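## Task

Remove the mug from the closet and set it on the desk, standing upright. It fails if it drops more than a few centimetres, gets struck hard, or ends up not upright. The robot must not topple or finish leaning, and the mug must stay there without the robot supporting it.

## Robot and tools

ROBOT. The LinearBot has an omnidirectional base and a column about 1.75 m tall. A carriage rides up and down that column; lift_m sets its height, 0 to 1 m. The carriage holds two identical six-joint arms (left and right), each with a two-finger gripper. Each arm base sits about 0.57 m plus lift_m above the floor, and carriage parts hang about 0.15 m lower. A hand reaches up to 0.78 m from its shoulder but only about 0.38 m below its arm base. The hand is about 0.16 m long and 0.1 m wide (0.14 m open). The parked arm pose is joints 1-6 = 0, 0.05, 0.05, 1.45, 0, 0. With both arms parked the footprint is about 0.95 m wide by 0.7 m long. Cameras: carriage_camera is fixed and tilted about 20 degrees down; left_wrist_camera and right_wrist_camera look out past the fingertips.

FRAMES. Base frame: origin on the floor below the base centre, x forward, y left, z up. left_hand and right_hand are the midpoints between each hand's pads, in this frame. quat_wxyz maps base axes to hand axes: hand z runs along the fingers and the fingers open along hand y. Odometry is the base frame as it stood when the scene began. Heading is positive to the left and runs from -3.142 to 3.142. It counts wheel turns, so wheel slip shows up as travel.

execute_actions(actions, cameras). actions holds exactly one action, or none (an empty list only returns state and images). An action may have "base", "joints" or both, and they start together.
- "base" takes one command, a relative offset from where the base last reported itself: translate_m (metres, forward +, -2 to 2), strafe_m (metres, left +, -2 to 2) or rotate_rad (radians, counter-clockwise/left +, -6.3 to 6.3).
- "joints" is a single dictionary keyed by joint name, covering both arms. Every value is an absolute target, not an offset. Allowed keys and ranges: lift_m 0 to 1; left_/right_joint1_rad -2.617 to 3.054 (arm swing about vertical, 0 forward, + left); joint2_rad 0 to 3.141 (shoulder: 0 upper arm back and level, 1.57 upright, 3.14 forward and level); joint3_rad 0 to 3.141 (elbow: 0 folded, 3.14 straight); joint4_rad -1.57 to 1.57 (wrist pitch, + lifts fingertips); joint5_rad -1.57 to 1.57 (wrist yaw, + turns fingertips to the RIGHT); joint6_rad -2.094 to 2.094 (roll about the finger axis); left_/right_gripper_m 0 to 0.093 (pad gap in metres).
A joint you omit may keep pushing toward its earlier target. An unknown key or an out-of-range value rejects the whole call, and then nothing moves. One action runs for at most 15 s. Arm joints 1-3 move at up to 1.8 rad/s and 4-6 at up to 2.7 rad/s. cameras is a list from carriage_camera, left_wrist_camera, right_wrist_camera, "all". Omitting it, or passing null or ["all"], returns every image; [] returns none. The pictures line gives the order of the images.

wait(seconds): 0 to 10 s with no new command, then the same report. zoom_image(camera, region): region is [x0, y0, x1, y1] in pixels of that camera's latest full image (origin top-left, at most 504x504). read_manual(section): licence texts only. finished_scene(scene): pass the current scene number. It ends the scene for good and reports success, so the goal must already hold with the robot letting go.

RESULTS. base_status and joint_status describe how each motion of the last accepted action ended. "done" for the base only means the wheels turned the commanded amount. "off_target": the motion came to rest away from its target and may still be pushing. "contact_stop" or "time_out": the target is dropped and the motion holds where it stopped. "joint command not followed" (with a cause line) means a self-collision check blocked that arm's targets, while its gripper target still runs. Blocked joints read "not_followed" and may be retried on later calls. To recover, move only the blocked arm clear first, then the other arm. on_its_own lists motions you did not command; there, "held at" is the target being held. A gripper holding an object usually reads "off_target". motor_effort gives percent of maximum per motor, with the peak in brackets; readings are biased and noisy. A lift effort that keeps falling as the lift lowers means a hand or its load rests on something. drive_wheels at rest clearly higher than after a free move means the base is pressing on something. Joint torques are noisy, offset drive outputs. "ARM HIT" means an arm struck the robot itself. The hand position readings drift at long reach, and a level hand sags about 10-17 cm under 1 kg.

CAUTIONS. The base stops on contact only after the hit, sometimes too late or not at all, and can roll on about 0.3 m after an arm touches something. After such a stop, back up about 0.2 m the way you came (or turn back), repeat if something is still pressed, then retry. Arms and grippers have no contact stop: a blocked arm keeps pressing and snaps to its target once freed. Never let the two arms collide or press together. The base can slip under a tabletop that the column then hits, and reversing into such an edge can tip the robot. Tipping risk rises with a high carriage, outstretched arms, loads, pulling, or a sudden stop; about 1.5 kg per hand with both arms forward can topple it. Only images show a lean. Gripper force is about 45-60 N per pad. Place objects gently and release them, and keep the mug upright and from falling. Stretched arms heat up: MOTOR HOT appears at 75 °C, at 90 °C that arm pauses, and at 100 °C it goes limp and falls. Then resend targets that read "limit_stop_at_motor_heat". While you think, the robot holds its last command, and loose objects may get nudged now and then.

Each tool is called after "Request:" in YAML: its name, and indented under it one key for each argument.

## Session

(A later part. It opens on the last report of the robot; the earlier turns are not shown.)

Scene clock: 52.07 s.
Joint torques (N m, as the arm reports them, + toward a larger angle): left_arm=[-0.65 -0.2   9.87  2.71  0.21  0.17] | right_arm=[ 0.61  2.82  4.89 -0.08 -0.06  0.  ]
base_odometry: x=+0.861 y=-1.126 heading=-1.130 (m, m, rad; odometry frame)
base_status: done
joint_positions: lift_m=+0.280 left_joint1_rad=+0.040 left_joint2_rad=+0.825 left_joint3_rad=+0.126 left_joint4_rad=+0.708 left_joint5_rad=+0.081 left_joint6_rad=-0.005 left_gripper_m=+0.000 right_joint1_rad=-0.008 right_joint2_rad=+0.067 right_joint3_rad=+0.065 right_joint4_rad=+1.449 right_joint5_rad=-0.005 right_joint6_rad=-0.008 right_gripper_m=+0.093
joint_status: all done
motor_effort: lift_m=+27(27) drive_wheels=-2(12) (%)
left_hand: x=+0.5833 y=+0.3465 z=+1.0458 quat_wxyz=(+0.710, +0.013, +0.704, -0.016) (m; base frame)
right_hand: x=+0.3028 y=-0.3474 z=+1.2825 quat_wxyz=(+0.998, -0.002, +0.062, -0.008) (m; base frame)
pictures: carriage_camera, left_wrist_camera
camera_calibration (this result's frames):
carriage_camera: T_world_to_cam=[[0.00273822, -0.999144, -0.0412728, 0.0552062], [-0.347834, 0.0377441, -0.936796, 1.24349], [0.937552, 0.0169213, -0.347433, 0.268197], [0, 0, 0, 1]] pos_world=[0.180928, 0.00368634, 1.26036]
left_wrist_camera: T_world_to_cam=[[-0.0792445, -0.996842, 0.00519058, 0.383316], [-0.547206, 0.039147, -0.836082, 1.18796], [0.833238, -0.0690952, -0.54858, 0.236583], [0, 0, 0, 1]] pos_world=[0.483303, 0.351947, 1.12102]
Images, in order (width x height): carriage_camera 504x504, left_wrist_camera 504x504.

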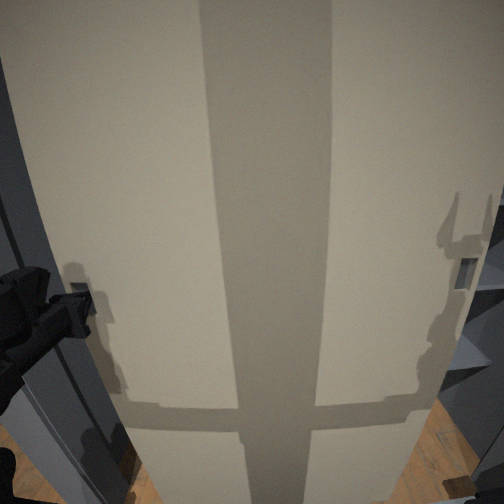

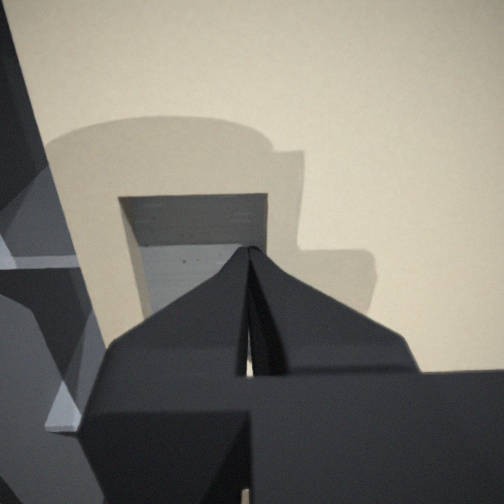

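Request:
execute_actions:
  actions:
    - {"base":{"translate_m":-0.04},"joints":{"left_joint5_rad":0.05,"left_joint1_rad":0.05,"left_joint2_rad":0.8,"left_joint3_rad":0.1}}
  cameras: []

Request:
execute_actions:
  actions:
    - {"joints":{"left_joint5_rad":0.0,"left_joint1_rad":0.6}}
  cameras: []

Request:
execute_actions:
  actions:
    - {"base":{"translate_m":0.06},"joints":{"left_joint5_rad":0.44,"left_joint1_rad":0.48,"left_joint2_rad":1.5,"left_joint3_rad":0.7,"left_joint4_rad":0.8}}
  cameras: ["left_wrist_camera","carriage_camera"]

Request:
execute_actions:
  actions:
    - {"joints":{"left_joint5_rad":0.3,"left_joint1_rad":0.22}}
  cameras: []

Request:
execute_actions:
  actions:
    - {"joints":{"left_joint5_rad":0.1,"left_joint1_rad":-0.12}}
  cameras: ["left_wrist_camera","carriage_camera"]

Scene clock: 54.73 s.
Joint torques (N m, as the arm reports them, + toward a larger angle): left_arm=[ 0.53 -2.51  7.26  2.72 -0.01  0.18] | right_arm=[ 0.62  2.86  5.03 -0.13 -0.05  0.  ]
base_odometry: x=+0.844 y=-1.090 heading=-1.130 (m, m, rad; odometry frame)
base_status: done
joint_positions: lift_m=+0.280 left_joint1_rad=+0.042 left_joint2_rad=+0.816 left_joint3_rad=+0.120 left_joint4_rad=+0.707 left_joint5_rad=+0.051 left_joint6_rad=-0.005 left_gripper_m=+0.000 right_joint1_rad=-0.008 right_joint2_rad=+0.067 right_joint3_rad=+0.065 right_joint4_rad=+1.449 right_joint5_rad=-0.005 right_joint6_rad=-0.008 right_gripper_m=+0.093
joint_status: all done
motor_effort: lift_m=+27(27) drive_wheels=-1(8) (%)
left_hand: x=+0.5819 y=+0.3523 z=+1.0453 quat_wxyz=(+0.711, +0.002, +0.703, -0.005) (m; base frame)
right_hand: x=+0.3028 y=-0.3474 z=+1.2825 quat_wxyz=(+0.998, -0.002, +0.062, -0.008) (m; base frame)
pictures: none
No camera images: the call's "cameras" was empty. Leave "cameras" out to get every camera's image.

Scene clock: 55.87 s.
Joint torques (N m, as the arm reports them, + toward a larger angle): left_arm=[ 0.41 -2.52  7.3   2.72 -0.05  0.17] | right_arm=[ 0.58  2.83  5.07 -0.07 -0.06  0.01]
base_odometry: x=+0.844 y=-1.090 heading=-1.130 (m, m, rad; odometry frame)
base_status: not commanded
joint_positions: lift_m=+0.280 left_joint1_rad=+0.594 left_joint2_rad=+0.816 left_joint3_rad=+0.120 left_joint4_rad=+0.707 left_joint5_rad=+0.004 left_joint6_rad=-0.005 left_gripper_m=+0.000 right_joint1_rad=-0.008 right_joint2_rad=+0.067 right_joint3_rad=+0.065 right_joint4_rad=+1.449 right_joint5_rad=-0.005 right_joint6_rad=-0.008 right_gripper_m=+0.093
joint_status: all done
motor_effort: lift_m=+27(27) drive_wheels=-1(1) (%)
left_hand: x=+0.5291 y=+0.5217 z=+1.0453 quat_wxyz=(+0.681, -0.206, +0.672, +0.205) (m; base frame)
right_hand: x=+0.3028 y=-0.3474 z=+1.2825 quat_wxyz=(+0.998, -0.002, +0.062, -0.008) (m; base frame)
pictures: none
No camera images: the call's "cameras" was empty. Leave "cameras" out to get every camera's image.

Scene clock: 57.13 s.
Joint torques (N m, as the arm reports them, + toward a larger angle): left_arm=[-0.41 -5.88  9.21  2.64  0.09  0.18] | right_arm=[ 0.61  2.91  4.95 -0.09 -0.05 -0.01]
base_odometry: x=+0.869 y=-1.144 heading=-1.131 (m, m, rad; odometry frame)
base_status: done
joint_positions: lift_m=+0.280 left_joint1_rad=+0.486 left_joint2_rad=+1.489 left_joint3_rad=+0.690 left_joint4_rad=+0.807 left_joint5_rad=+0.432 left_joint6_rad=-0.005 left_gripper_m=+0.000 right_joint1_rad=-0.008 right_joint2_rad=+0.067 right_joint3_rad=+0.065 right_joint4_rad=+1.449 right_joint5_rad=-0.005 right_joint6_rad=-0.008 right_gripper_m=+0.093
joint_status: all done
motor_effort: lift_m=+27(27) drive_wheels=+6(7) (%)
left_hand: x=+0.6953 y=+0.4908 z=+1.0925 quat_wxyz=(+0.709, -0.019, +0.704, +0.019) (m; base frame)
right_hand: x=+0.3028 y=-0.3474 z=+1.2825 quat_wxyz=(+0.998, -0.002, +0.062, -0.008) (m; base frame)
pictures: carriage_camera, left_wrist_camera
camera_calibration (this result's frames):
carriage_camera: T_world_to_cam=[[0.00273822, -0.999144, -0.0412728, 0.0552063], [-0.347834, 0.0377441, -0.936796, 1.24349], [0.937552, 0.0169213, -0.347433, 0.268198], [0, 0, 0, 1]] pos_world=[0.180928, 0.00368634, 1.26036]
left_wrist_camera: T_world_to_cam=[[0.0156772, -0.999873, 0.00276478, 0.473979], [-0.550083, -0.0109338, -0.835039, 1.30813], [0.834963, 0.0115702, -0.550185, 0.139791], [0, 0, 0, 1]] pos_world=[0.595427, 0.486604, 1.16794]
Images, in order (width x height): carriage_camera 504x504, left_wrist_camera 504x504.

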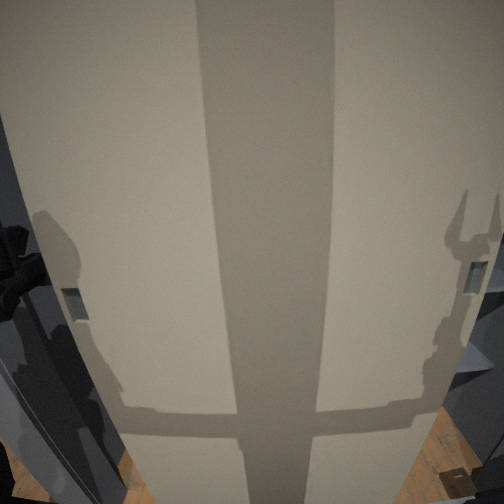

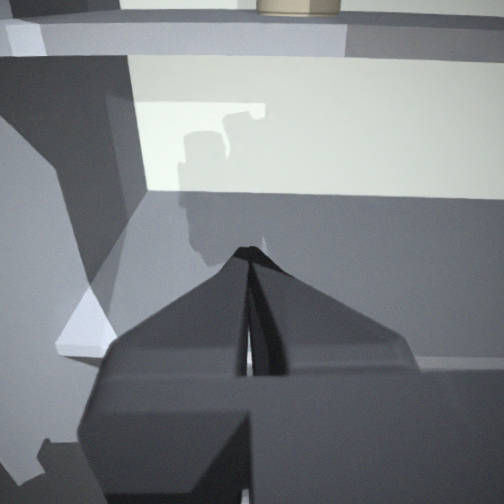

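Scene clock: 58.13 s.
Joint torques (N m, as the arm reports them, + toward a larger angle): left_arm=[-0.85 -5.9   9.2   2.79  0.13  0.21] | right_arm=[ 0.58  2.86  5.   -0.07 -0.08  0.  ]
base_odometry: x=+0.869 y=-1.144 heading=-1.131 (m, m, rad; odometry frame)
base_status: not commanded
joint_positions: lift_m=+0.280 left_joint1_rad=+0.233 left_joint2_rad=+1.490 left_joint3_rad=+0.690 left_joint4_rad=+0.798 left_joint5_rad=+0.289 left_joint6_rad=-0.008 left_gripper_m=+0.000 right_joint1_rad=-0.008 right_joint2_rad=+0.067 right_joint3_rad=+0.065 right_joint4_rad=+1.449 right_joint5_rad=-0.004 right_joint6_rad=-0.008 right_gripper_m=+0.093
joint_status: all done
motor_effort: lift_m=+27(27) drive_wheels=+6(6) (%)
left_hand: x=+0.7209 y=+0.4042 z=+1.0901 quat_wxyz=(+0.706, +0.017, +0.708, -0.023) (m; base frame)
right_hand: x=+0.3028 y=-0.3476 z=+1.2825 quat_wxyz=(+0.998, -0.002, +0.062, -0.008) (m; base frame)
pictures: none
No camera images: the call's "cameras" was empty. Leave "cameras" out to get every camera's image.

Scene clock: 59.23 s.
Joint torques (N m, as the arm reports them, + toward a larger angle): left_arm=[-0.01 -5.95  9.23  2.8   0.11  0.2 ] | right_arm=[ 0.51  2.81  5.06 -0.1  -0.08  0.  ]
base_odometry: x=+0.869 y=-1.144 heading=-1.131 (m, m, rad; odometry frame)
base_status: not commanded
joint_positions: lift_m=+0.280 left_joint1_rad=-0.120 left_joint2_rad=+1.490 left_joint3_rad=+0.690 left_joint4_rad=+0.801 left_joint5_rad=+0.091 left_joint6_rad=-0.007 left_gripper_m=+0.000 right_joint1_rad=-0.008 right_joint2_rad=+0.067 right_joint3_rad=+0.065 right_joint4_rad=+1.449 right_joint5_rad=-0.003 right_joint6_rad=-0.008 right_gripper_m=+0.093
joint_status: all done
motor_effort: lift_m=+27(26) drive_wheels=+4(6) (%)
left_hand: x=+0.7230 y=+0.2775 z=+1.0907 quat_wxyz=(+0.703, +0.072, +0.703, -0.077) (m; base frame)
right_hand: x=+0.3028 y=-0.3476 z=+1.2825 quat_wxyz=(+0.998, -0.002, +0.062, -0.008) (m; base frame)
pictures: carriage_camera, left_wrist_camera
camera_calibration (this result's frames):
carriage_camera: T_world_to_cam=[[0.00273822, -0.999144, -0.0412728, 0.0552063], [-0.347834, 0.0377441, -0.936796, 1.24349], [0.937552, 0.0169213, -0.347433, 0.268198], [0, 0, 0, 1]] pos_world=[0.180928, 0.00368634, 1.26036]
left_wrist_camera: T_world_to_cam=[[-0.246467, -0.969111, 0.00880391, 0.434715], [-0.539815, 0.129732, -0.831727, 1.26943], [0.804894, -0.209746, -0.555115, 0.206739], [0, 0, 0, 1]] pos_world=[0.625998, 0.299965, 1.16676]
Images, in order (width x height): carriage_camera 504x504, left_wrist_camera 504x504.

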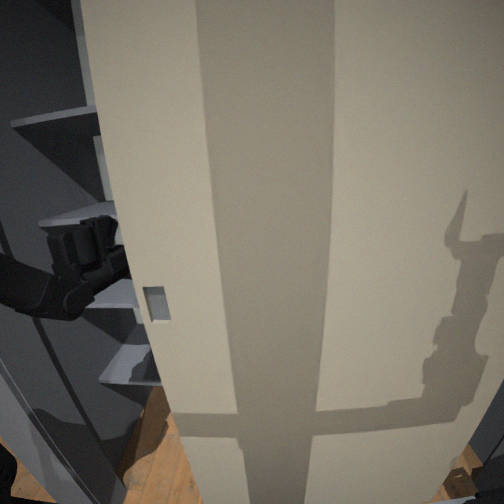

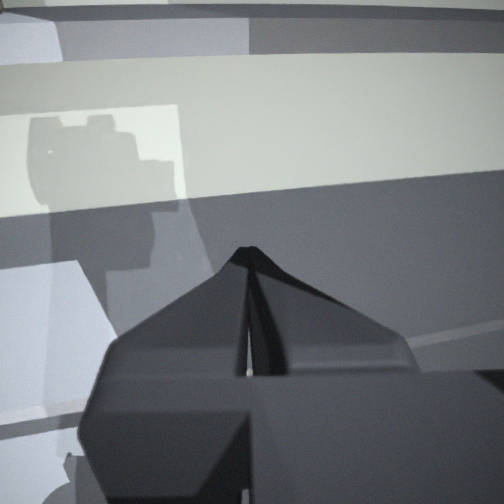

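Request:
execute_actions:
  actions:
    - {"base":{"strafe_m":0.1},"joints":{"left_joint5_rad":0,"left_joint1_rad":0,"lift_m":0.41,"left_gripper_m":0.093}}
  cameras: ["left_wrist_camera","carriage_camera"]

Scene clock: 62.07 s.
Joint torques (N m, as the arm reports them, + toward a larger angle): left_arm=[-0.09 -5.95  9.19  2.67 -0.03  0.18] | right_arm=[ 0.58  2.84  4.99 -0.08 -0.09  0.01]
base_odometry: x=+0.960 y=-1.102 heading=-1.131 (m, m, rad; odometry frame)
base_status: done
joint_positions: lift_m=+0.410 left_joint1_rad=+0.001 left_joint2_rad=+1.490 left_joint3_rad=+0.690 left_joint4_rad=+0.812 left_joint5_rad=+0.003 left_joint6_rad=-0.005 left_gripper_m=+0.093 right_joint1_rad=-0.008 right_joint2_rad=+0.067 right_joint3_rad=+0.065 right_joint4_rad=+1.449 right_joint5_rad=-0.002 right_joint6_rad=-0.008 right_gripper_m=+0.093
joint_status: all done
motor_effort: lift_m=+27(33) drive_wheels=+3(13) (%)
left_hand: x=+0.7289 y=+0.3481 z=+1.2233 quat_wxyz=(+0.711, -0.001, +0.703, -0.002) (m; base frame)
right_hand: x=+0.3029 y=-0.3479 z=+1.4124 quat_wxyz=(+0.998, -0.001, +0.062, -0.008) (m; base frame)
pictures: carriage_camera, left_wrist_camera
camera_calibration (this result's frames):
carriage_camera: T_world_to_cam=[[0.00273822, -0.999144, -0.0412728, 0.0605688], [-0.347834, 0.0377441, -0.936796, 1.36521], [0.937552, 0.0169213, -0.347433, 0.313339], [0, 0, 0, 1]] pos_world=[0.180928, 0.00368634, 1.39028]
left_wrist_camera: T_world_to_cam=[[-0.0392932, -0.999206, 0.00651901, 0.365652], [-0.545758, 0.0159957, -0.83779, 1.42508], [0.837021, -0.0364772, -0.545953, 0.195431], [0, 0, 0, 1]] pos_world=[0.628534, 0.349695, 1.29823]
Images, in order (width x height): carriage_camera 504x504, left_wrist_camera 504x504.

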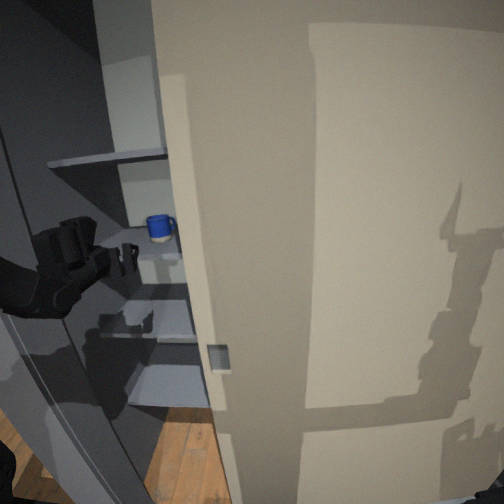

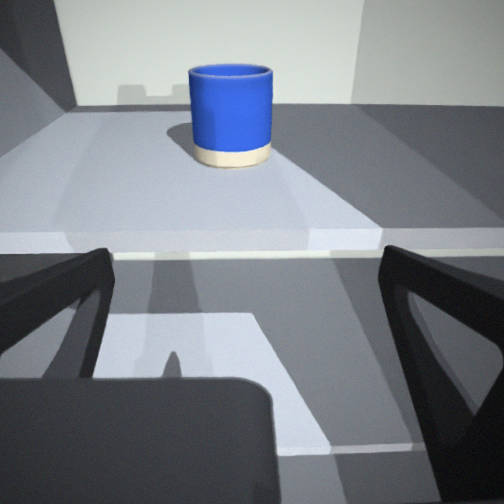

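Request:
execute_actions:
  actions:
    - {"joints":{"left_joint1_rad":0.02,"left_joint2_rad":2.11,"left_joint3_rad":1.563,"left_joint4_rad":0.53,"lift_m":0.39}}
  cameras: ["left_wrist_camera","carriage_camera"]

Scene clock: 64.73 s.
Joint torques (N m, as the arm reports them, + toward a larger angle): left_arm=[  0.31 -15.33  15.11   5.04  -0.03   0.09] | right_arm=[ 0.66  2.89  5.12 -0.1  -0.09  0.  ]
base_odometry: x=+0.960 y=-1.102 heading=-1.131 (m, m, rad; odometry frame)
base_status: not commanded
joint_positions: lift_m=+0.390 left_joint1_rad=+0.015 left_joint2_rad=+2.139 left_joint3_rad=+1.482 left_joint4_rad=+0.336 left_joint5_rad=+0.003 left_joint6_rad=+0.004 left_gripper_m=+0.093 right_joint1_rad=-0.008 right_joint2_rad=+0.067 right_joint3_rad=+0.064 right_joint4_rad=+1.451 right_joint5_rad=-0.002 right_joint6_rad=-0.008 right_gripper_m=+0.093
joint_status: left_joint3_rad off_target (ended at +1.482, target +1.563); left_joint4_rad off_target (ended at +0.336, target +0.530); the others done
motor_effort: lift_m=+20(19) drive_wheels=+2(3) (%)
left_hand: x=+0.8966 y=+0.3570 z=+1.1146 quat_wxyz=(+0.585, -0.004, +0.811, +0.004) (m; base frame)
right_hand: x=+0.3024 y=-0.3479 z=+1.3930 quat_wxyz=(+0.998, -0.001, +0.061, -0.008) (m; base frame)
pictures: carriage_camera, left_wrist_camera
camera_calibration (this result's frames):
carriage_camera: T_world_to_cam=[[0.00273822, -0.999144, -0.0412728, 0.0597732], [-0.347834, 0.0377441, -0.936796, 1.34715], [0.937552, 0.0169213, -0.347433, 0.306642], [0, 0, 0, 1]] pos_world=[0.180928, 0.00368634, 1.37101]
left_wrist_camera: T_world_to_cam=[[-0.0245537, -0.999642, 0.0106478, 0.364215], [-0.789828, 0.0128686, -0.613193, 1.39504], [0.612837, -0.0234661, -0.789861, 0.464258], [0, 0, 0, 1]] pos_world=[0.826272, 0.357026, 1.21825]
Images, in order (width x height): carriage_camera 504x504, left_wrist_camera 504x504.

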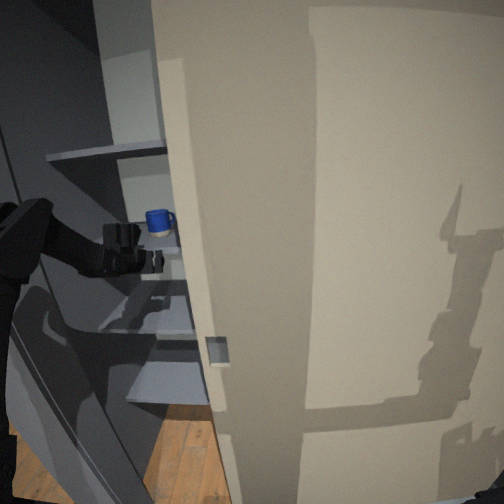

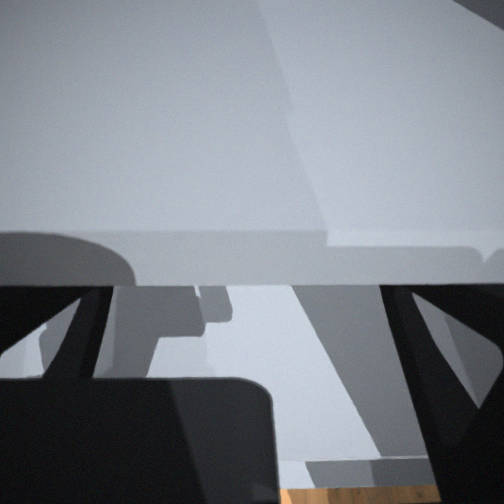

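Request:
execute_actions:
  actions:
    - {"base":{"translate_m":-0.09},"joints":{"left_joint2_rad":2.14,"left_joint3_rad":1.48,"left_joint4_rad":0.32}}
  cameras: []

Request:
execute_actions:
  actions:
    - {"joints":{"left_joint2_rad":2.11,"left_joint3_rad":1.563,"left_joint4_rad":0.53}}
  cameras: ["left_wrist_camera"]

Scene clock: 67.33 s.
Joint torques (N m, as the arm reports them, + toward a larger angle): left_arm=[  0.33 -13.45   8.7    2.76  -0.03   0.1 ] | right_arm=[ 0.57  2.8   5.04 -0.08 -0.09  0.01]
base_odometry: x=+0.922 y=-1.020 heading=-1.131 (m, m, rad; odometry frame)
base_status: done
joint_positions: lift_m=+0.390 left_joint1_rad=+0.015 left_joint2_rad=+2.145 left_joint3_rad=+1.483 left_joint4_rad=+0.324 left_joint5_rad=+0.003 left_joint6_rad=+0.003 left_gripper_m=+0.093 right_joint1_rad=-0.008 right_joint2_rad=+0.067 right_joint3_rad=+0.064 right_joint4_rad=+1.450 right_joint5_rad=-0.002 right_joint6_rad=-0.008 right_gripper_m=+0.093
joint_status: all done
motor_effort: lift_m=+20(20) drive_wheels=+1(7) (%)
left_hand: x=+0.8959 y=+0.3571 z=+1.1085 quat_wxyz=(+0.578, -0.004, +0.816, +0.004) (m; base frame)
right_hand: x=+0.3026 y=-0.3479 z=+1.3930 quat_wxyz=(+0.998, -0.001, +0.062, -0.008) (m; base frame)
pictures: none
No camera images: the call's "cameras" was empty. Leave "cameras" out to get every camera's image.

Scene clock: 68.13 s.
Joint torques (N m, as the arm reports them, + toward a larger angle): left_arm=[  0.29 -12.74   9.41   2.66  -0.04   0.09] | right_arm=[ 0.53  2.85  5.1  -0.08 -0.08  0.01]
base_odometry: x=+0.922 y=-1.020 heading=-1.131 (m, m, rad; odometry frame)
base_status: not commanded
joint_positions: lift_m=+0.390 left_joint1_rad=+0.015 left_joint2_rad=+2.107 left_joint3_rad=+1.560 left_joint4_rad=+0.543 left_joint5_rad=+0.003 left_joint6_rad=+0.003 left_gripper_m=+0.093 right_joint1_rad=-0.008 right_joint2_rad=+0.067 right_joint3_rad=+0.064 right_joint4_rad=+1.450 right_joint5_rad=-0.002 right_joint6_rad=-0.008 right_gripper_m=+0.093
joint_status: all done
motor_effort: lift_m=+20(20) drive_wheels=-1(2) (%)
left_hand: x=+0.9117 y=+0.3573 z=+1.2220 quat_wxyz=(+0.706, -0.003, +0.708, +0.006) (m; base frame)
right_hand: x=+0.3026 y=-0.3479 z=+1.3930 quat_wxyz=(+0.998, -0.001, +0.062, -0.008) (m; base frame)
pictures: left_wrist_camera
camera_calibration (this result's frames):
left_wrist_camera: T_world_to_cam=[[-0.025493, -0.999674, -0.00162768, 0.379608], [-0.558735, 0.0155986, -0.8292, 1.52511], [0.828954, -0.0202293, -0.55895, 0.0595057], [0, 0, 0, 1]] pos_world=[0.81248, 0.356899, 1.2985]
Images, in order (width x height): left_wrist_camera 504x504.

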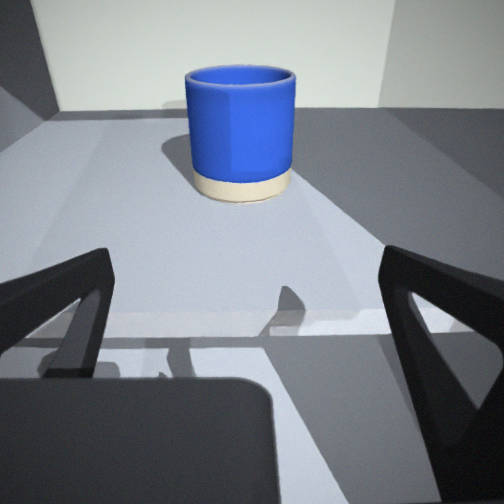

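Request:
execute_actions:
  actions:
    - {"base":{"translate_m":0.145},"joints":{"lift_m":0.384}}
  cameras: ["left_wrist_camera","carriage_camera"]

Scene clock: 70.73 s.
Joint torques (N m, as the arm reports them, + toward a larger angle): left_arm=[  0.29 -12.55   9.44   2.72  -0.03   0.1 ] | right_arm=[ 0.56  2.93  5.18 -0.11 -0.08 -0.01]
base_odometry: x=+0.984 y=-1.151 heading=-1.130 (m, m, rad; odometry frame)
base_status: done
joint_positions: lift_m=+0.384 left_joint1_rad=+0.016 left_joint2_rad=+2.105 left_joint3_rad=+1.560 left_joint4_rad=+0.537 left_joint5_rad=+0.003 left_joint6_rad=+0.003 left_gripper_m=+0.093 right_joint1_rad=-0.008 right_joint2_rad=+0.067 right_joint3_rad=+0.064 right_joint4_rad=+1.450 right_joint5_rad=-0.002 right_joint6_rad=-0.008 right_gripper_m=+0.093
joint_status: all done
motor_effort: lift_m=+20(20) drive_wheels=+6(11) (%)
left_hand: x=+0.9114 y=+0.3576 z=+1.2156 quat_wxyz=(+0.704, -0.003, +0.710, +0.006) (m; base frame)
right_hand: x=+0.3027 y=-0.3479 z=+1.3870 quat_wxyz=(+0.998, -0.001, +0.062, -0.008) (m; base frame)
pictures: carriage_camera, left_wrist_camera
camera_calibration (this result's frames):
carriage_camera: T_world_to_cam=[[0.00273822, -0.999144, -0.0412728, 0.0595254], [-0.347834, 0.0377441, -0.936796, 1.34153], [0.937552, 0.0169213, -0.347433, 0.304556], [0, 0, 0, 1]] pos_world=[0.180928, 0.00368634, 1.36501]
left_wrist_camera: T_world_to_cam=[[-0.0251186, -0.999683, -0.00144017, 0.379264], [-0.56253, 0.0153253, -0.826635, 1.52006], [0.826395, -0.0199538, -0.562737, 0.0630114], [0, 0, 0, 1]] pos_world=[0.812533, 0.357106, 1.29254]
Images, in order (width x height): carriage_camera 504x504, left_wrist_camera 504x504.

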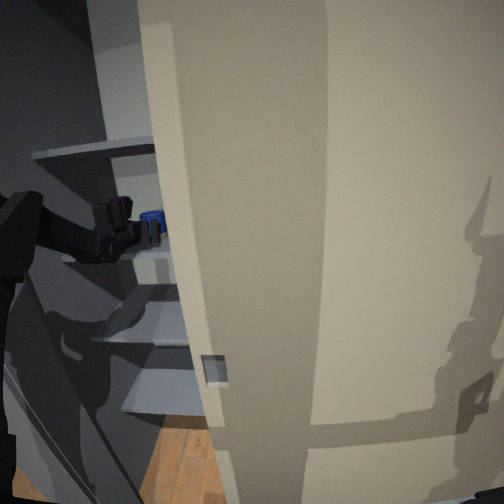

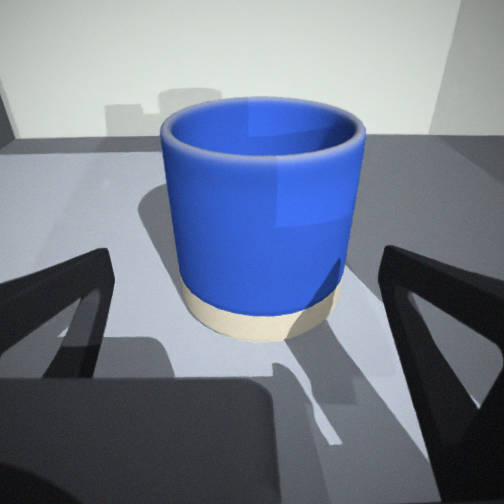

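Request:
execute_actions:
  actions:
    - {"base":{"strafe_m":-0.011}}
  cameras: ["left_wrist_camera"]

Request:
execute_actions:
  actions:
    - {"base":{"translate_m":0.03}}
  cameras: ["left_wrist_camera"]

Scene clock: 73.00 s.
Joint torques (N m, as the arm reports them, + toward a larger angle): left_arm=[  0.05 -12.57   9.44   2.73  -0.04   0.1 ] | right_arm=[ 0.52  2.84  5.08 -0.07 -0.09 -0.02]
base_odometry: x=+0.974 y=-1.156 heading=-1.129 (m, m, rad; odometry frame)
base_status: done
joint_positions: lift_m=+0.384 left_joint1_rad=+0.020 left_joint2_rad=+2.105 left_joint3_rad=+1.560 left_joint4_rad=+0.537 left_joint5_rad=+0.003 left_joint6_rad=+0.003 left_gripper_m=+0.093 right_joint1_rad=-0.008 right_joint2_rad=+0.067 right_joint3_rad=+0.064 right_joint4_rad=+1.450 right_joint5_rad=-0.002 right_joint6_rad=-0.008 right_gripper_m=+0.093
joint_status: not commanded
motor_effort: lift_m=+20(20) drive_wheels=-5(8) (%)
left_hand: x=+0.9113 y=+0.3603 z=+1.2156 quat_wxyz=(+0.704, -0.005, +0.710, +0.007) (m; base frame)
right_hand: x=+0.3027 y=-0.3479 z=+1.3870 quat_wxyz=(+0.998, -0.001, +0.062, -0.008) (m; base frame)
pictures: left_wrist_camera
camera_calibration (this result's frames):
left_wrist_camera: T_world_to_cam=[[-0.0209235, -0.99978, -0.00144017, 0.378163], [-0.56259, 0.0129647, -0.826635, 1.5209], [0.826471, -0.0164859, -0.562737, 0.0617841], [0, 0, 0, 1]] pos_world=[0.81249, 0.35938, 1.29254]
Images, in order (width x height): left_wrist_camera 504x504.

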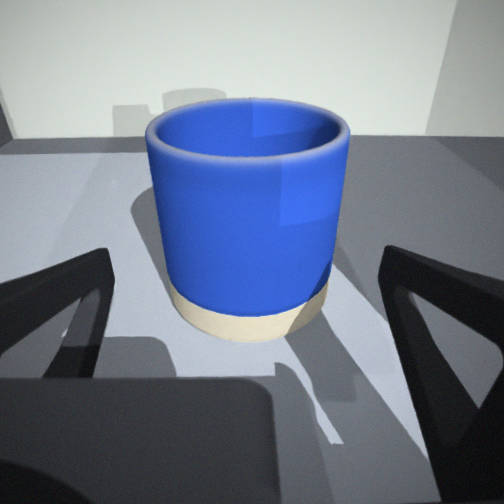

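Scene clock: 74.10 s.
Joint torques (N m, as the arm reports them, + toward a larger angle): left_arm=[ -0.01 -12.64   9.45   2.76  -0.04   0.1 ] | right_arm=[ 0.6   2.86  5.05 -0.1  -0.08  0.  ]
base_odometry: x=+0.987 y=-1.183 heading=-1.130 (m, m, rad; odometry frame)
base_status: done
joint_positions: lift_m=+0.384 left_joint1_rad=+0.020 left_joint2_rad=+2.105 left_joint3_rad=+1.560 left_joint4_rad=+0.537 left_joint5_rad=+0.003 left_joint6_rad=+0.003 left_gripper_m=+0.093 right_joint1_rad=-0.008 right_joint2_rad=+0.067 right_joint3_rad=+0.064 right_joint4_rad=+1.450 right_joint5_rad=-0.002 right_joint6_rad=-0.008 right_gripper_m=+0.093
joint_status: not commanded
motor_effort: lift_m=+20(20) drive_wheels=+6(15) (%)
left_hand: x=+0.9113 y=+0.3603 z=+1.2157 quat_wxyz=(+0.704, -0.005, +0.710, +0.007) (m; base frame)
right_hand: x=+0.3027 y=-0.3479 z=+1.3870 quat_wxyz=(+0.998, -0.001, +0.062, -0.008) (m; base frame)
pictures: left_wrist_camera
camera_calibration (this result's frames):
left_wrist_camera: T_world_to_cam=[[-0.020923, -0.99978, -0.0014558, 0.378182], [-0.562274, 0.012971, -0.826849, 1.52094], [0.826686, -0.0164816, -0.562422, 0.0612561], [0, 0, 0, 1]] pos_world=[0.812461, 0.35938, 1.29259]
Images, in order (width x height): left_wrist_camera 504x504.

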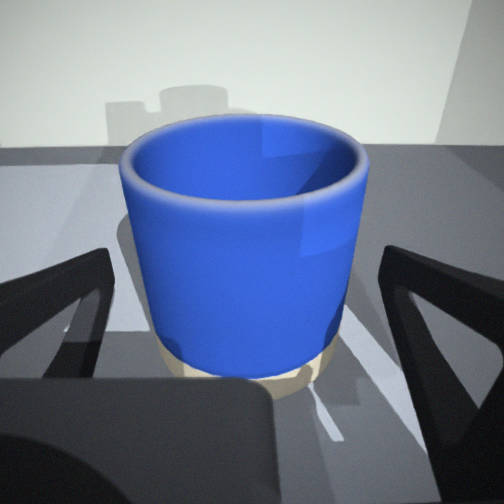

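Request:
execute_actions:
  actions:
    - {"base":{"translate_m":0.022}}
  cameras: ["left_wrist_camera"]

Scene clock: 75.47 s.
Joint torques (N m, as the arm reports them, + toward a larger angle): left_arm=[ -0.01 -12.61   9.43   2.72  -0.04   0.1 ] | right_arm=[ 0.53  2.81  5.09 -0.09 -0.11  0.  ]
base_odometry: x=+0.996 y=-1.203 heading=-1.131 (m, m, rad; odometry frame)
base_status: done
joint_positions: lift_m=+0.384 left_joint1_rad=+0.020 left_joint2_rad=+2.105 left_joint3_rad=+1.560 left_joint4_rad=+0.537 left_joint5_rad=+0.003 left_joint6_rad=+0.003 left_gripper_m=+0.093 right_joint1_rad=-0.008 right_joint2_rad=+0.067 right_joint3_rad=+0.064 right_joint4_rad=+1.451 right_joint5_rad=-0.002 right_joint6_rad=-0.008 right_gripper_m=+0.093
joint_status: not commanded
motor_effort: lift_m=+20(20) drive_wheels=+5(14) (%)
left_hand: x=+0.9113 y=+0.3603 z=+1.2157 quat_wxyz=(+0.704, -0.005, +0.710, +0.007) (m; base frame)
right_hand: x=+0.3025 y=-0.3479 z=+1.3870 quat_wxyz=(+0.998, -0.001, +0.061, -0.008) (m; base frame)
pictures: left_wrist_camera
camera_calibration (this result's frames):
left_wrist_camera: T_world_to_cam=[[-0.020923, -0.99978, -0.0014558, 0.378182], [-0.562274, 0.012971, -0.826849, 1.52094], [0.826686, -0.0164816, -0.562422, 0.0612561], [0, 0, 0, 1]] pos_world=[0.812461, 0.35938, 1.29259]
Images, in order (width x height): left_wrist_camera 504x504.

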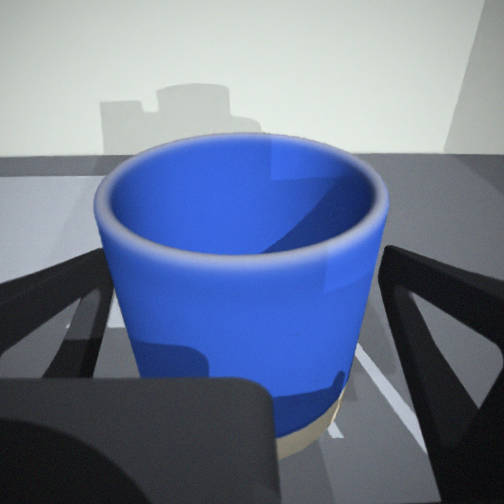

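Request:
execute_actions:
  actions:
    - {"joints":{"left_gripper_m":0.06}}
  cameras: []

Request:
execute_actions:
  actions:
    - {"joints":{"lift_m":0.44}}
  cameras: ["left_wrist_camera","carriage_camera"]

Scene clock: 76.93 s.
Joint torques (N m, as the arm reports them, + toward a larger angle): left_arm=[ -0.01 -12.6    9.44   2.73  -0.01   0.11] | right_arm=[ 0.59  2.85  5.05 -0.1  -0.07  0.01]
base_odometry: x=+0.996 y=-1.203 heading=-1.131 (m, m, rad; odometry frame)
base_status: not commanded
joint_positions: lift_m=+0.384 left_joint1_rad=+0.020 left_joint2_rad=+2.105 left_joint3_rad=+1.560 left_joint4_rad=+0.537 left_joint5_rad=+0.002 left_joint6_rad=+0.002 left_gripper_m=+0.079 right_joint1_rad=-0.008 right_joint2_rad=+0.067 right_joint3_rad=+0.064 right_joint4_rad=+1.451 right_joint5_rad=-0.002 right_joint6_rad=-0.008 right_gripper_m=+0.093
joint_status: left_gripper_m off_target (ended at +0.079, target +0.060)
motor_effort: lift_m=+20(20) drive_wheels=-5(5) (%)
left_hand: x=+0.9113 y=+0.3605 z=+1.2157 quat_wxyz=(+0.704, -0.006, +0.710, +0.007) (m; base frame)
right_hand: x=+0.3025 y=-0.3479 z=+1.3870 quat_wxyz=(+0.998, -0.001, +0.061, -0.008) (m; base frame)
pictures: none
No camera images: the call's "cameras" was empty. Leave "cameras" out to get every camera's image.

Scene clock: 77.80 s.
Joint torques (N m, as the arm reports them, + toward a larger angle): left_arm=[  0.07 -13.83   9.41   3.47  -0.02   0.11] | right_arm=[ 0.59  2.86  5.24 -0.11 -0.08  0.  ]
base_odometry: x=+0.996 y=-1.203 heading=-1.131 (m, m, rad; odometry frame)
base_status: not commanded
joint_positions: lift_m=+0.440 left_joint1_rad=+0.020 left_joint2_rad=+2.119 left_joint3_rad=+1.560 left_joint4_rad=+0.475 left_joint5_rad=+0.002 left_joint6_rad=+0.002 left_gripper_m=+0.079 right_joint1_rad=-0.008 right_joint2_rad=+0.067 right_joint3_rad=+0.064 right_joint4_rad=+1.450 right_joint5_rad=-0.002 right_joint6_rad=-0.008 right_gripper_m=+0.093
joint_status: all done
motor_effort: lift_m=+28(34) drive_wheels=+5(6) (%)
left_hand: x=+0.9126 y=+0.3605 z=+1.2468 quat_wxyz=(+0.677, -0.006, +0.736, +0.007) (m; base frame)
right_hand: x=+0.3028 y=-0.3479 z=+1.4421 quat_wxyz=(+0.998, -0.001, +0.062, -0.008) (m; base frame)
pictures: carriage_camera, left_wrist_camera
camera_calibration (this result's frames):
carriage_camera: T_world_to_cam=[[0.00273822, -0.999144, -0.0412728, 0.0618057], [-0.347834, 0.0377441, -0.936796, 1.39328], [0.937552, 0.0169213, -0.347433, 0.323752], [0, 0, 0, 1]] pos_world=[0.180928, 0.00368634, 1.42025]
left_wrist_camera: T_world_to_cam=[[-0.0196777, -0.999803, 0.00272968, 0.372127], [-0.623948, 0.0101469, -0.7814, 1.54799], [0.781218, -0.0170794, -0.624025, 0.196254], [0, 0, 0, 1]] pos_world=[0.819874, 0.359698, 1.33105]
Images, in order (width x height): carriage_camera 504x504, left_wrist_camera 504x504.

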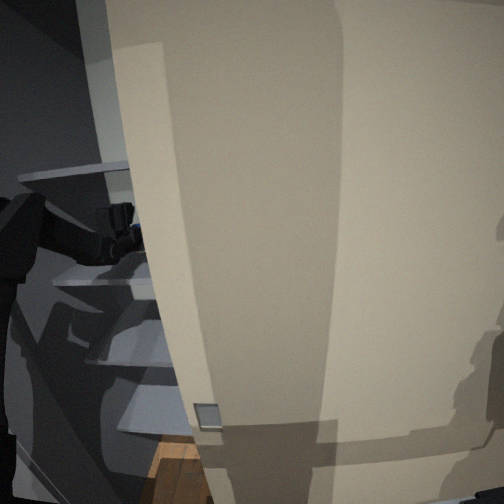

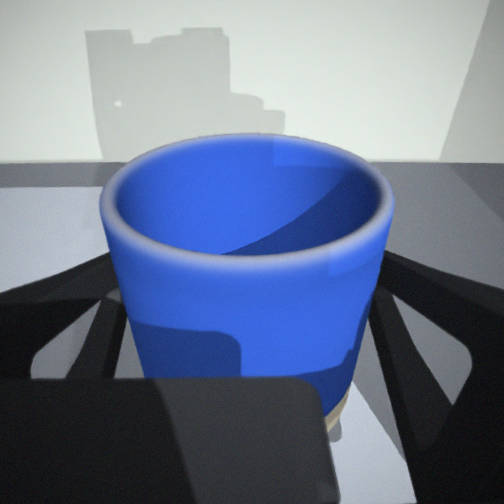

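Request:
execute_actions:
  actions:
    - {"base":{"translate_m":-1.2},"joints":{"left_joint4_rad":0.6}}
  cameras: ["carriage_camera"]

Request:
execute_actions:
  actions:
    - {"base":{"rotate_rad":-2.6},"joints":{"left_joint2_rad":1.8,"left_joint3_rad":1.1,"left_joint4_rad":0.76}}
  cameras: ["carriage_camera"]

Scene clock: 83.73 s.
Joint torques (N m, as the arm reports them, + toward a larger angle): left_arm=[  0.01 -13.75   9.41   3.55  -0.02   0.11] | right_arm=[ 0.58  2.74  5.04 -0.1  -0.09  0.  ]
base_odometry: x=+0.485 y=-0.117 heading=-1.131 (m, m, rad; odometry frame)
base_status: done
joint_positions: lift_m=+0.440 left_joint1_rad=+0.020 left_joint2_rad=+2.119 left_joint3_rad=+1.560 left_joint4_rad=+0.537 left_joint5_rad=+0.001 left_joint6_rad=+0.002 left_gripper_m=+0.079 right_joint1_rad=-0.008 right_joint2_rad=+0.067 right_joint3_rad=+0.064 right_joint4_rad=+1.449 right_joint5_rad=-0.002 right_joint6_rad=-0.008 right_gripper_m=+0.093
joint_status: left_joint4_rad off_target (ended at +0.537, target +0.600)
motor_effort: lift_m=+28(28) drive_wheels=-1(15) (%)
left_hand: x=+0.9134 y=+0.3606 z=+1.2621 quat_wxyz=(+0.699, -0.006, +0.715, +0.007) (m; base frame)
right_hand: x=+0.3031 y=-0.3479 z=+1.4420 quat_wxyz=(+0.998, -0.001, +0.063, -0.008) (m; base frame)
pictures: carriage_camera
camera_calibration (this result's frames):
carriage_camera: T_world_to_cam=[[0.00273822, -0.999144, -0.0412728, 0.0618057], [-0.347834, 0.0377441, -0.936796, 1.39328], [0.937552, 0.0169213, -0.347433, 0.323751], [0, 0, 0, 1]] pos_world=[0.180928, 0.00368634, 1.42025]
Images, in order (width x height): carriage_camera 504x504.

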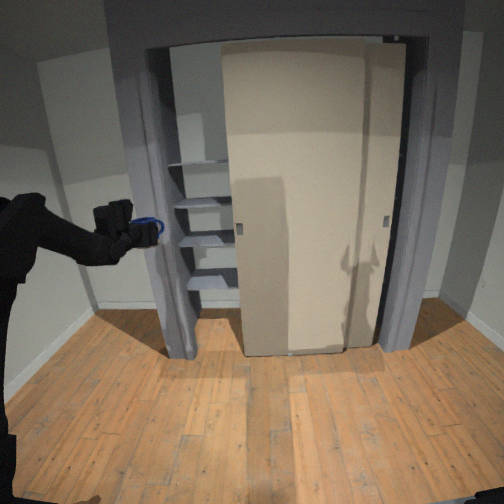

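Scene clock: 87.63 s.
Joint torques (N m, as the arm reports them, + toward a larger angle): left_arm=[ -0.06 -10.54   9.42   3.63   0.03   0.11] | right_arm=[ 0.6   2.89  5.15 -0.08 -0.09  0.  ]
base_odometry: x=+0.485 y=-0.118 heading=+2.553 (m, m, rad; odometry frame)
base_status: done
joint_positions: lift_m=+0.440 left_joint1_rad=+0.022 left_joint2_rad=+1.806 left_joint3_rad=+1.090 left_joint4_rad=+0.690 left_joint5_rad=-0.001 left_joint6_rad=+0.002 left_gripper_m=+0.079 right_joint1_rad=-0.008 right_joint2_rad=+0.067 right_joint3_rad=+0.064 right_joint4_rad=+1.449 right_joint5_rad=-0.001 right_joint6_rad=-0.008 right_gripper_m=+0.093
joint_status: left_joint4_rad off_target (ended at +0.690, target +0.760); the others done
motor_effort: lift_m=+28(28) drive_wheels=+7(18) (%)
left_hand: x=+0.8221 y=+0.3602 z=+1.2559 quat_wxyz=(+0.698, -0.007, +0.716, +0.009) (m; base frame)
right_hand: x=+0.3031 y=-0.3480 z=+1.4420 quat_wxyz=(+0.998, -0.001, +0.063, -0.008) (m; base frame)
pictures: carriage_camera
camera_calibration (this result's frames):
carriage_camera: T_world_to_cam=[[0.00273822, -0.999144, -0.0412728, 0.0618057], [-0.347834, 0.0377441, -0.936796, 1.39328], [0.937552, 0.0169213, -0.347433, 0.323751], [0, 0, 0, 1]] pos_world=[0.180928, 0.00368634, 1.42025]
Images, in order (width x height): carriage_camera 504x504.

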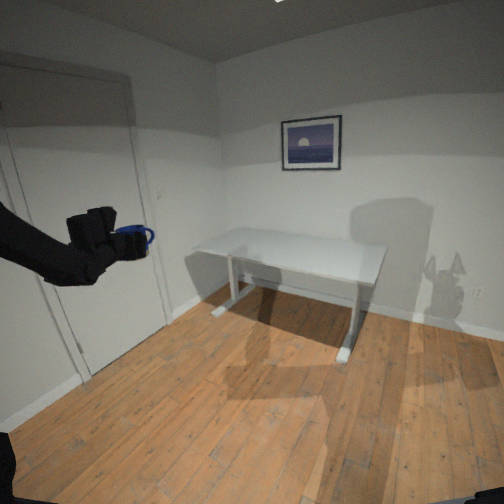

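Request:
execute_actions:
  actions:
    - {"base":{"rotate_rad":-0.48},"joints":{"left_joint2_rad":2.12,"left_joint3_rad":0.96,"left_joint4_rad":1.25,"lift_m":0.3}}
  cameras: ["carriage_camera"]

Request:
execute_actions:
  actions:
    - {"base":{"translate_m":0.97},"joints":{"lift_m":0.16}}
  cameras: ["carriage_camera","left_wrist_camera"]

Scene clock: 91.23 s.
Joint torques (N m, as the arm reports them, + toward a larger angle): left_arm=[  0.04 -13.79   8.17   3.63   0.01   0.11] | right_arm=[ 0.54  2.8   5.13 -0.08 -0.1   0.02]
base_odometry: x=+0.484 y=-0.118 heading=+2.073 (m, m, rad; odometry frame)
base_status: done
joint_positions: lift_m=+0.300 left_joint1_rad=+0.020 left_joint2_rad=+2.155 left_joint3_rad=+0.938 left_joint4_rad=+1.179 left_joint5_rad=+0.000 left_joint6_rad=+0.002 left_gripper_m=+0.079 right_joint1_rad=-0.008 right_joint2_rad=+0.067 right_joint3_rad=+0.062 right_joint4_rad=+1.449 right_joint5_rad=-0.001 right_joint6_rad=-0.008 right_gripper_m=+0.093
joint_status: left_joint4_rad off_target (ended at +1.179, target +1.250); the others done
motor_effort: lift_m=+20(21) drive_wheels=+8(18) (%)
left_hand: x=+0.8229 y=+0.3588 z=+0.9838 quat_wxyz=(+0.693, -0.006, +0.720, +0.008) (m; base frame)
right_hand: x=+0.3036 y=-0.3480 z=+1.3024 quat_wxyz=(+0.998, -0.001, +0.063, -0.008) (m; base frame)
pictures: carriage_camera
camera_calibration (this result's frames):
carriage_camera: T_world_to_cam=[[0.00273822, -0.999144, -0.0412728, 0.0560569], [-0.347834, 0.0377441, -0.936796, 1.2628], [0.937552, 0.0169213, -0.347433, 0.275358], [0, 0, 0, 1]] pos_world=[0.180928, 0.00368634, 1.28097]
Images, in order (width x height): carriage_camera 504x504.

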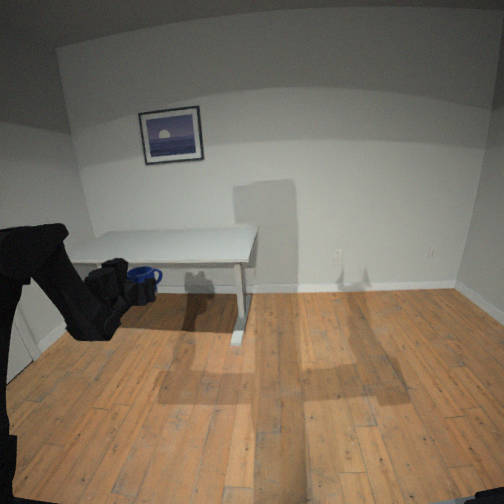

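Scene clock: 95.47 s.
Joint torques (N m, as the arm reports them, + toward a larger angle): left_arm=[  0.03 -12.06   8.23   3.51   0.     0.11] | right_arm=[ 0.62  2.82  5.16 -0.06 -0.09  0.  ]
base_odometry: x=+0.019 y=+0.734 heading=+2.072 (m, m, rad; odometry frame)
base_status: done
joint_positions: lift_m=+0.160 left_joint1_rad=+0.020 left_joint2_rad=+2.133 left_joint3_rad=+0.938 left_joint4_rad=+1.185 left_joint5_rad=+0.000 left_joint6_rad=+0.002 left_gripper_m=+0.079 right_joint1_rad=-0.008 right_joint2_rad=+0.067 right_joint3_rad=+0.062 right_joint4_rad=+1.449 right_joint5_rad=-0.001 right_joint6_rad=-0.008 right_gripper_m=+0.093
joint_status: all done
motor_effort: lift_m=+21(19) drive_wheels=-7(26) (%)
left_hand: x=+0.8228 y=+0.3588 z=+0.8565 quat_wxyz=(+0.703, -0.006, +0.711, +0.008) (m; base frame)
right_hand: x=+0.3036 y=-0.3480 z=+1.1624 quat_wxyz=(+0.998, -0.001, +0.063, -0.008) (m; base frame)
pictures: carriage_camera, left_wrist_camera
camera_calibration (this result's frames):
carriage_camera: T_world_to_cam=[[0.00273822, -0.999144, -0.0412728, 0.0502776], [-0.347834, 0.0377441, -0.936796, 1.13162], [0.937552, 0.0169213, -0.347433, 0.226708], [0, 0, 0, 1]] pos_world=[0.180928, 0.00368634, 1.14094]
left_wrist_camera: T_world_to_cam=[[-0.0182455, -0.999834, -0.000205237, 0.371089], [-0.565124, 0.010482, -0.82494, 1.1758], [0.824804, -0.0149354, -0.565221, -0.0641566], [0, 0, 0, 1]] pos_world=[0.724158, 0.357744, 0.933775]
Images, in order (width x height): carriage_camera 504x504, left_wrist_camera 504x504.

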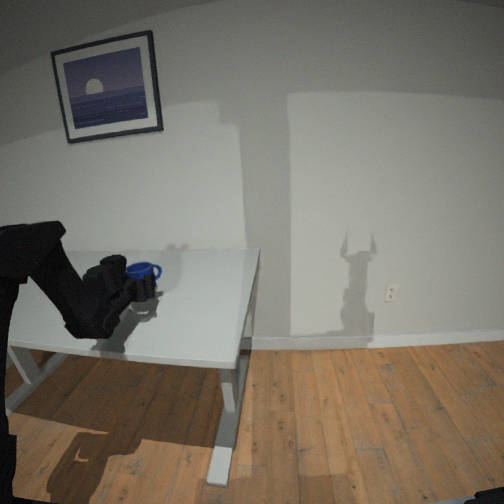

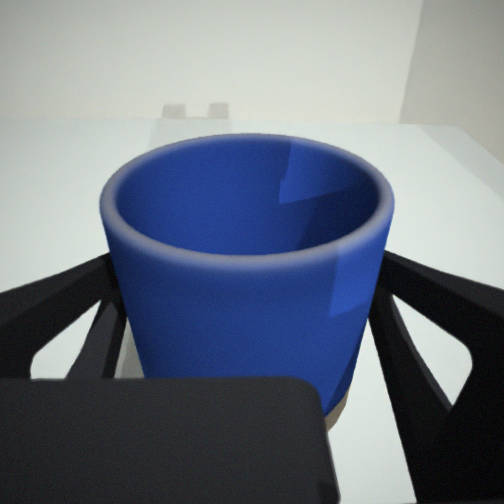

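Request:
execute_actions:
  actions:
    - {"joints":{"lift_m":0.085}}
  cameras: ["carriage_camera"]

Request:
zoom_image:
  camera: "carriage_camera"
  region: [60, 230, 260, 380]

Scene clock: 96.97 s.
Joint torques (N m, as the arm reports them, + toward a larger angle): left_arm=[  0.05 -11.97   8.18   3.2    0.     0.11] | right_arm=[ 0.6   2.84  5.22 -0.09 -0.1  -0.02]
base_odometry: x=+0.019 y=+0.734 heading=+2.072 (m, m, rad; odometry frame)
base_status: not commanded
joint_positions: lift_m=+0.085 left_joint1_rad=+0.020 left_joint2_rad=+2.133 left_joint3_rad=+0.938 left_joint4_rad=+1.216 left_joint5_rad=+0.000 left_joint6_rad=+0.002 left_gripper_m=+0.079 right_joint1_rad=-0.008 right_joint2_rad=+0.067 right_joint3_rad=+0.062 right_joint4_rad=+1.449 right_joint5_rad=-0.001 right_joint6_rad=-0.008 right_gripper_m=+0.093
joint_status: all done
motor_effort: lift_m=+20(20) drive_wheels=-7(7) (%)
left_hand: x=+0.8228 y=+0.3588 z=+0.7897 quat_wxyz=(+0.715, -0.006, +0.699, +0.008) (m; base frame)
right_hand: x=+0.3036 y=-0.3480 z=+1.0874 quat_wxyz=(+0.998, -0.001, +0.063, -0.008) (m; base frame)
pictures: carriage_camera
camera_calibration (this result's frames):
carriage_camera: T_world_to_cam=[[0.00273822, -0.999144, -0.0412728, 0.0471845], [-0.347834, 0.0377441, -0.936796, 1.06142], [0.937552, 0.0169213, -0.347433, 0.200671], [0, 0, 0, 1]] pos_world=[0.180928, 0.00368634, 1.066]
Images, in order (width x height): carriage_camera 504x504.

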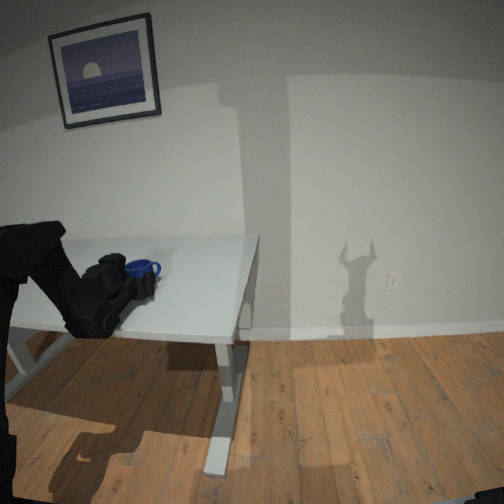

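Region (60, 230, 260, 380) of carriage_camera's 504x504 image, scaled by 2.520, with more detail than that image has; it fills the top 378 rows of this view, and the rest is white.

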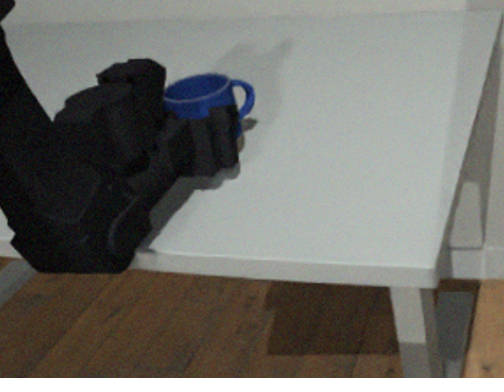

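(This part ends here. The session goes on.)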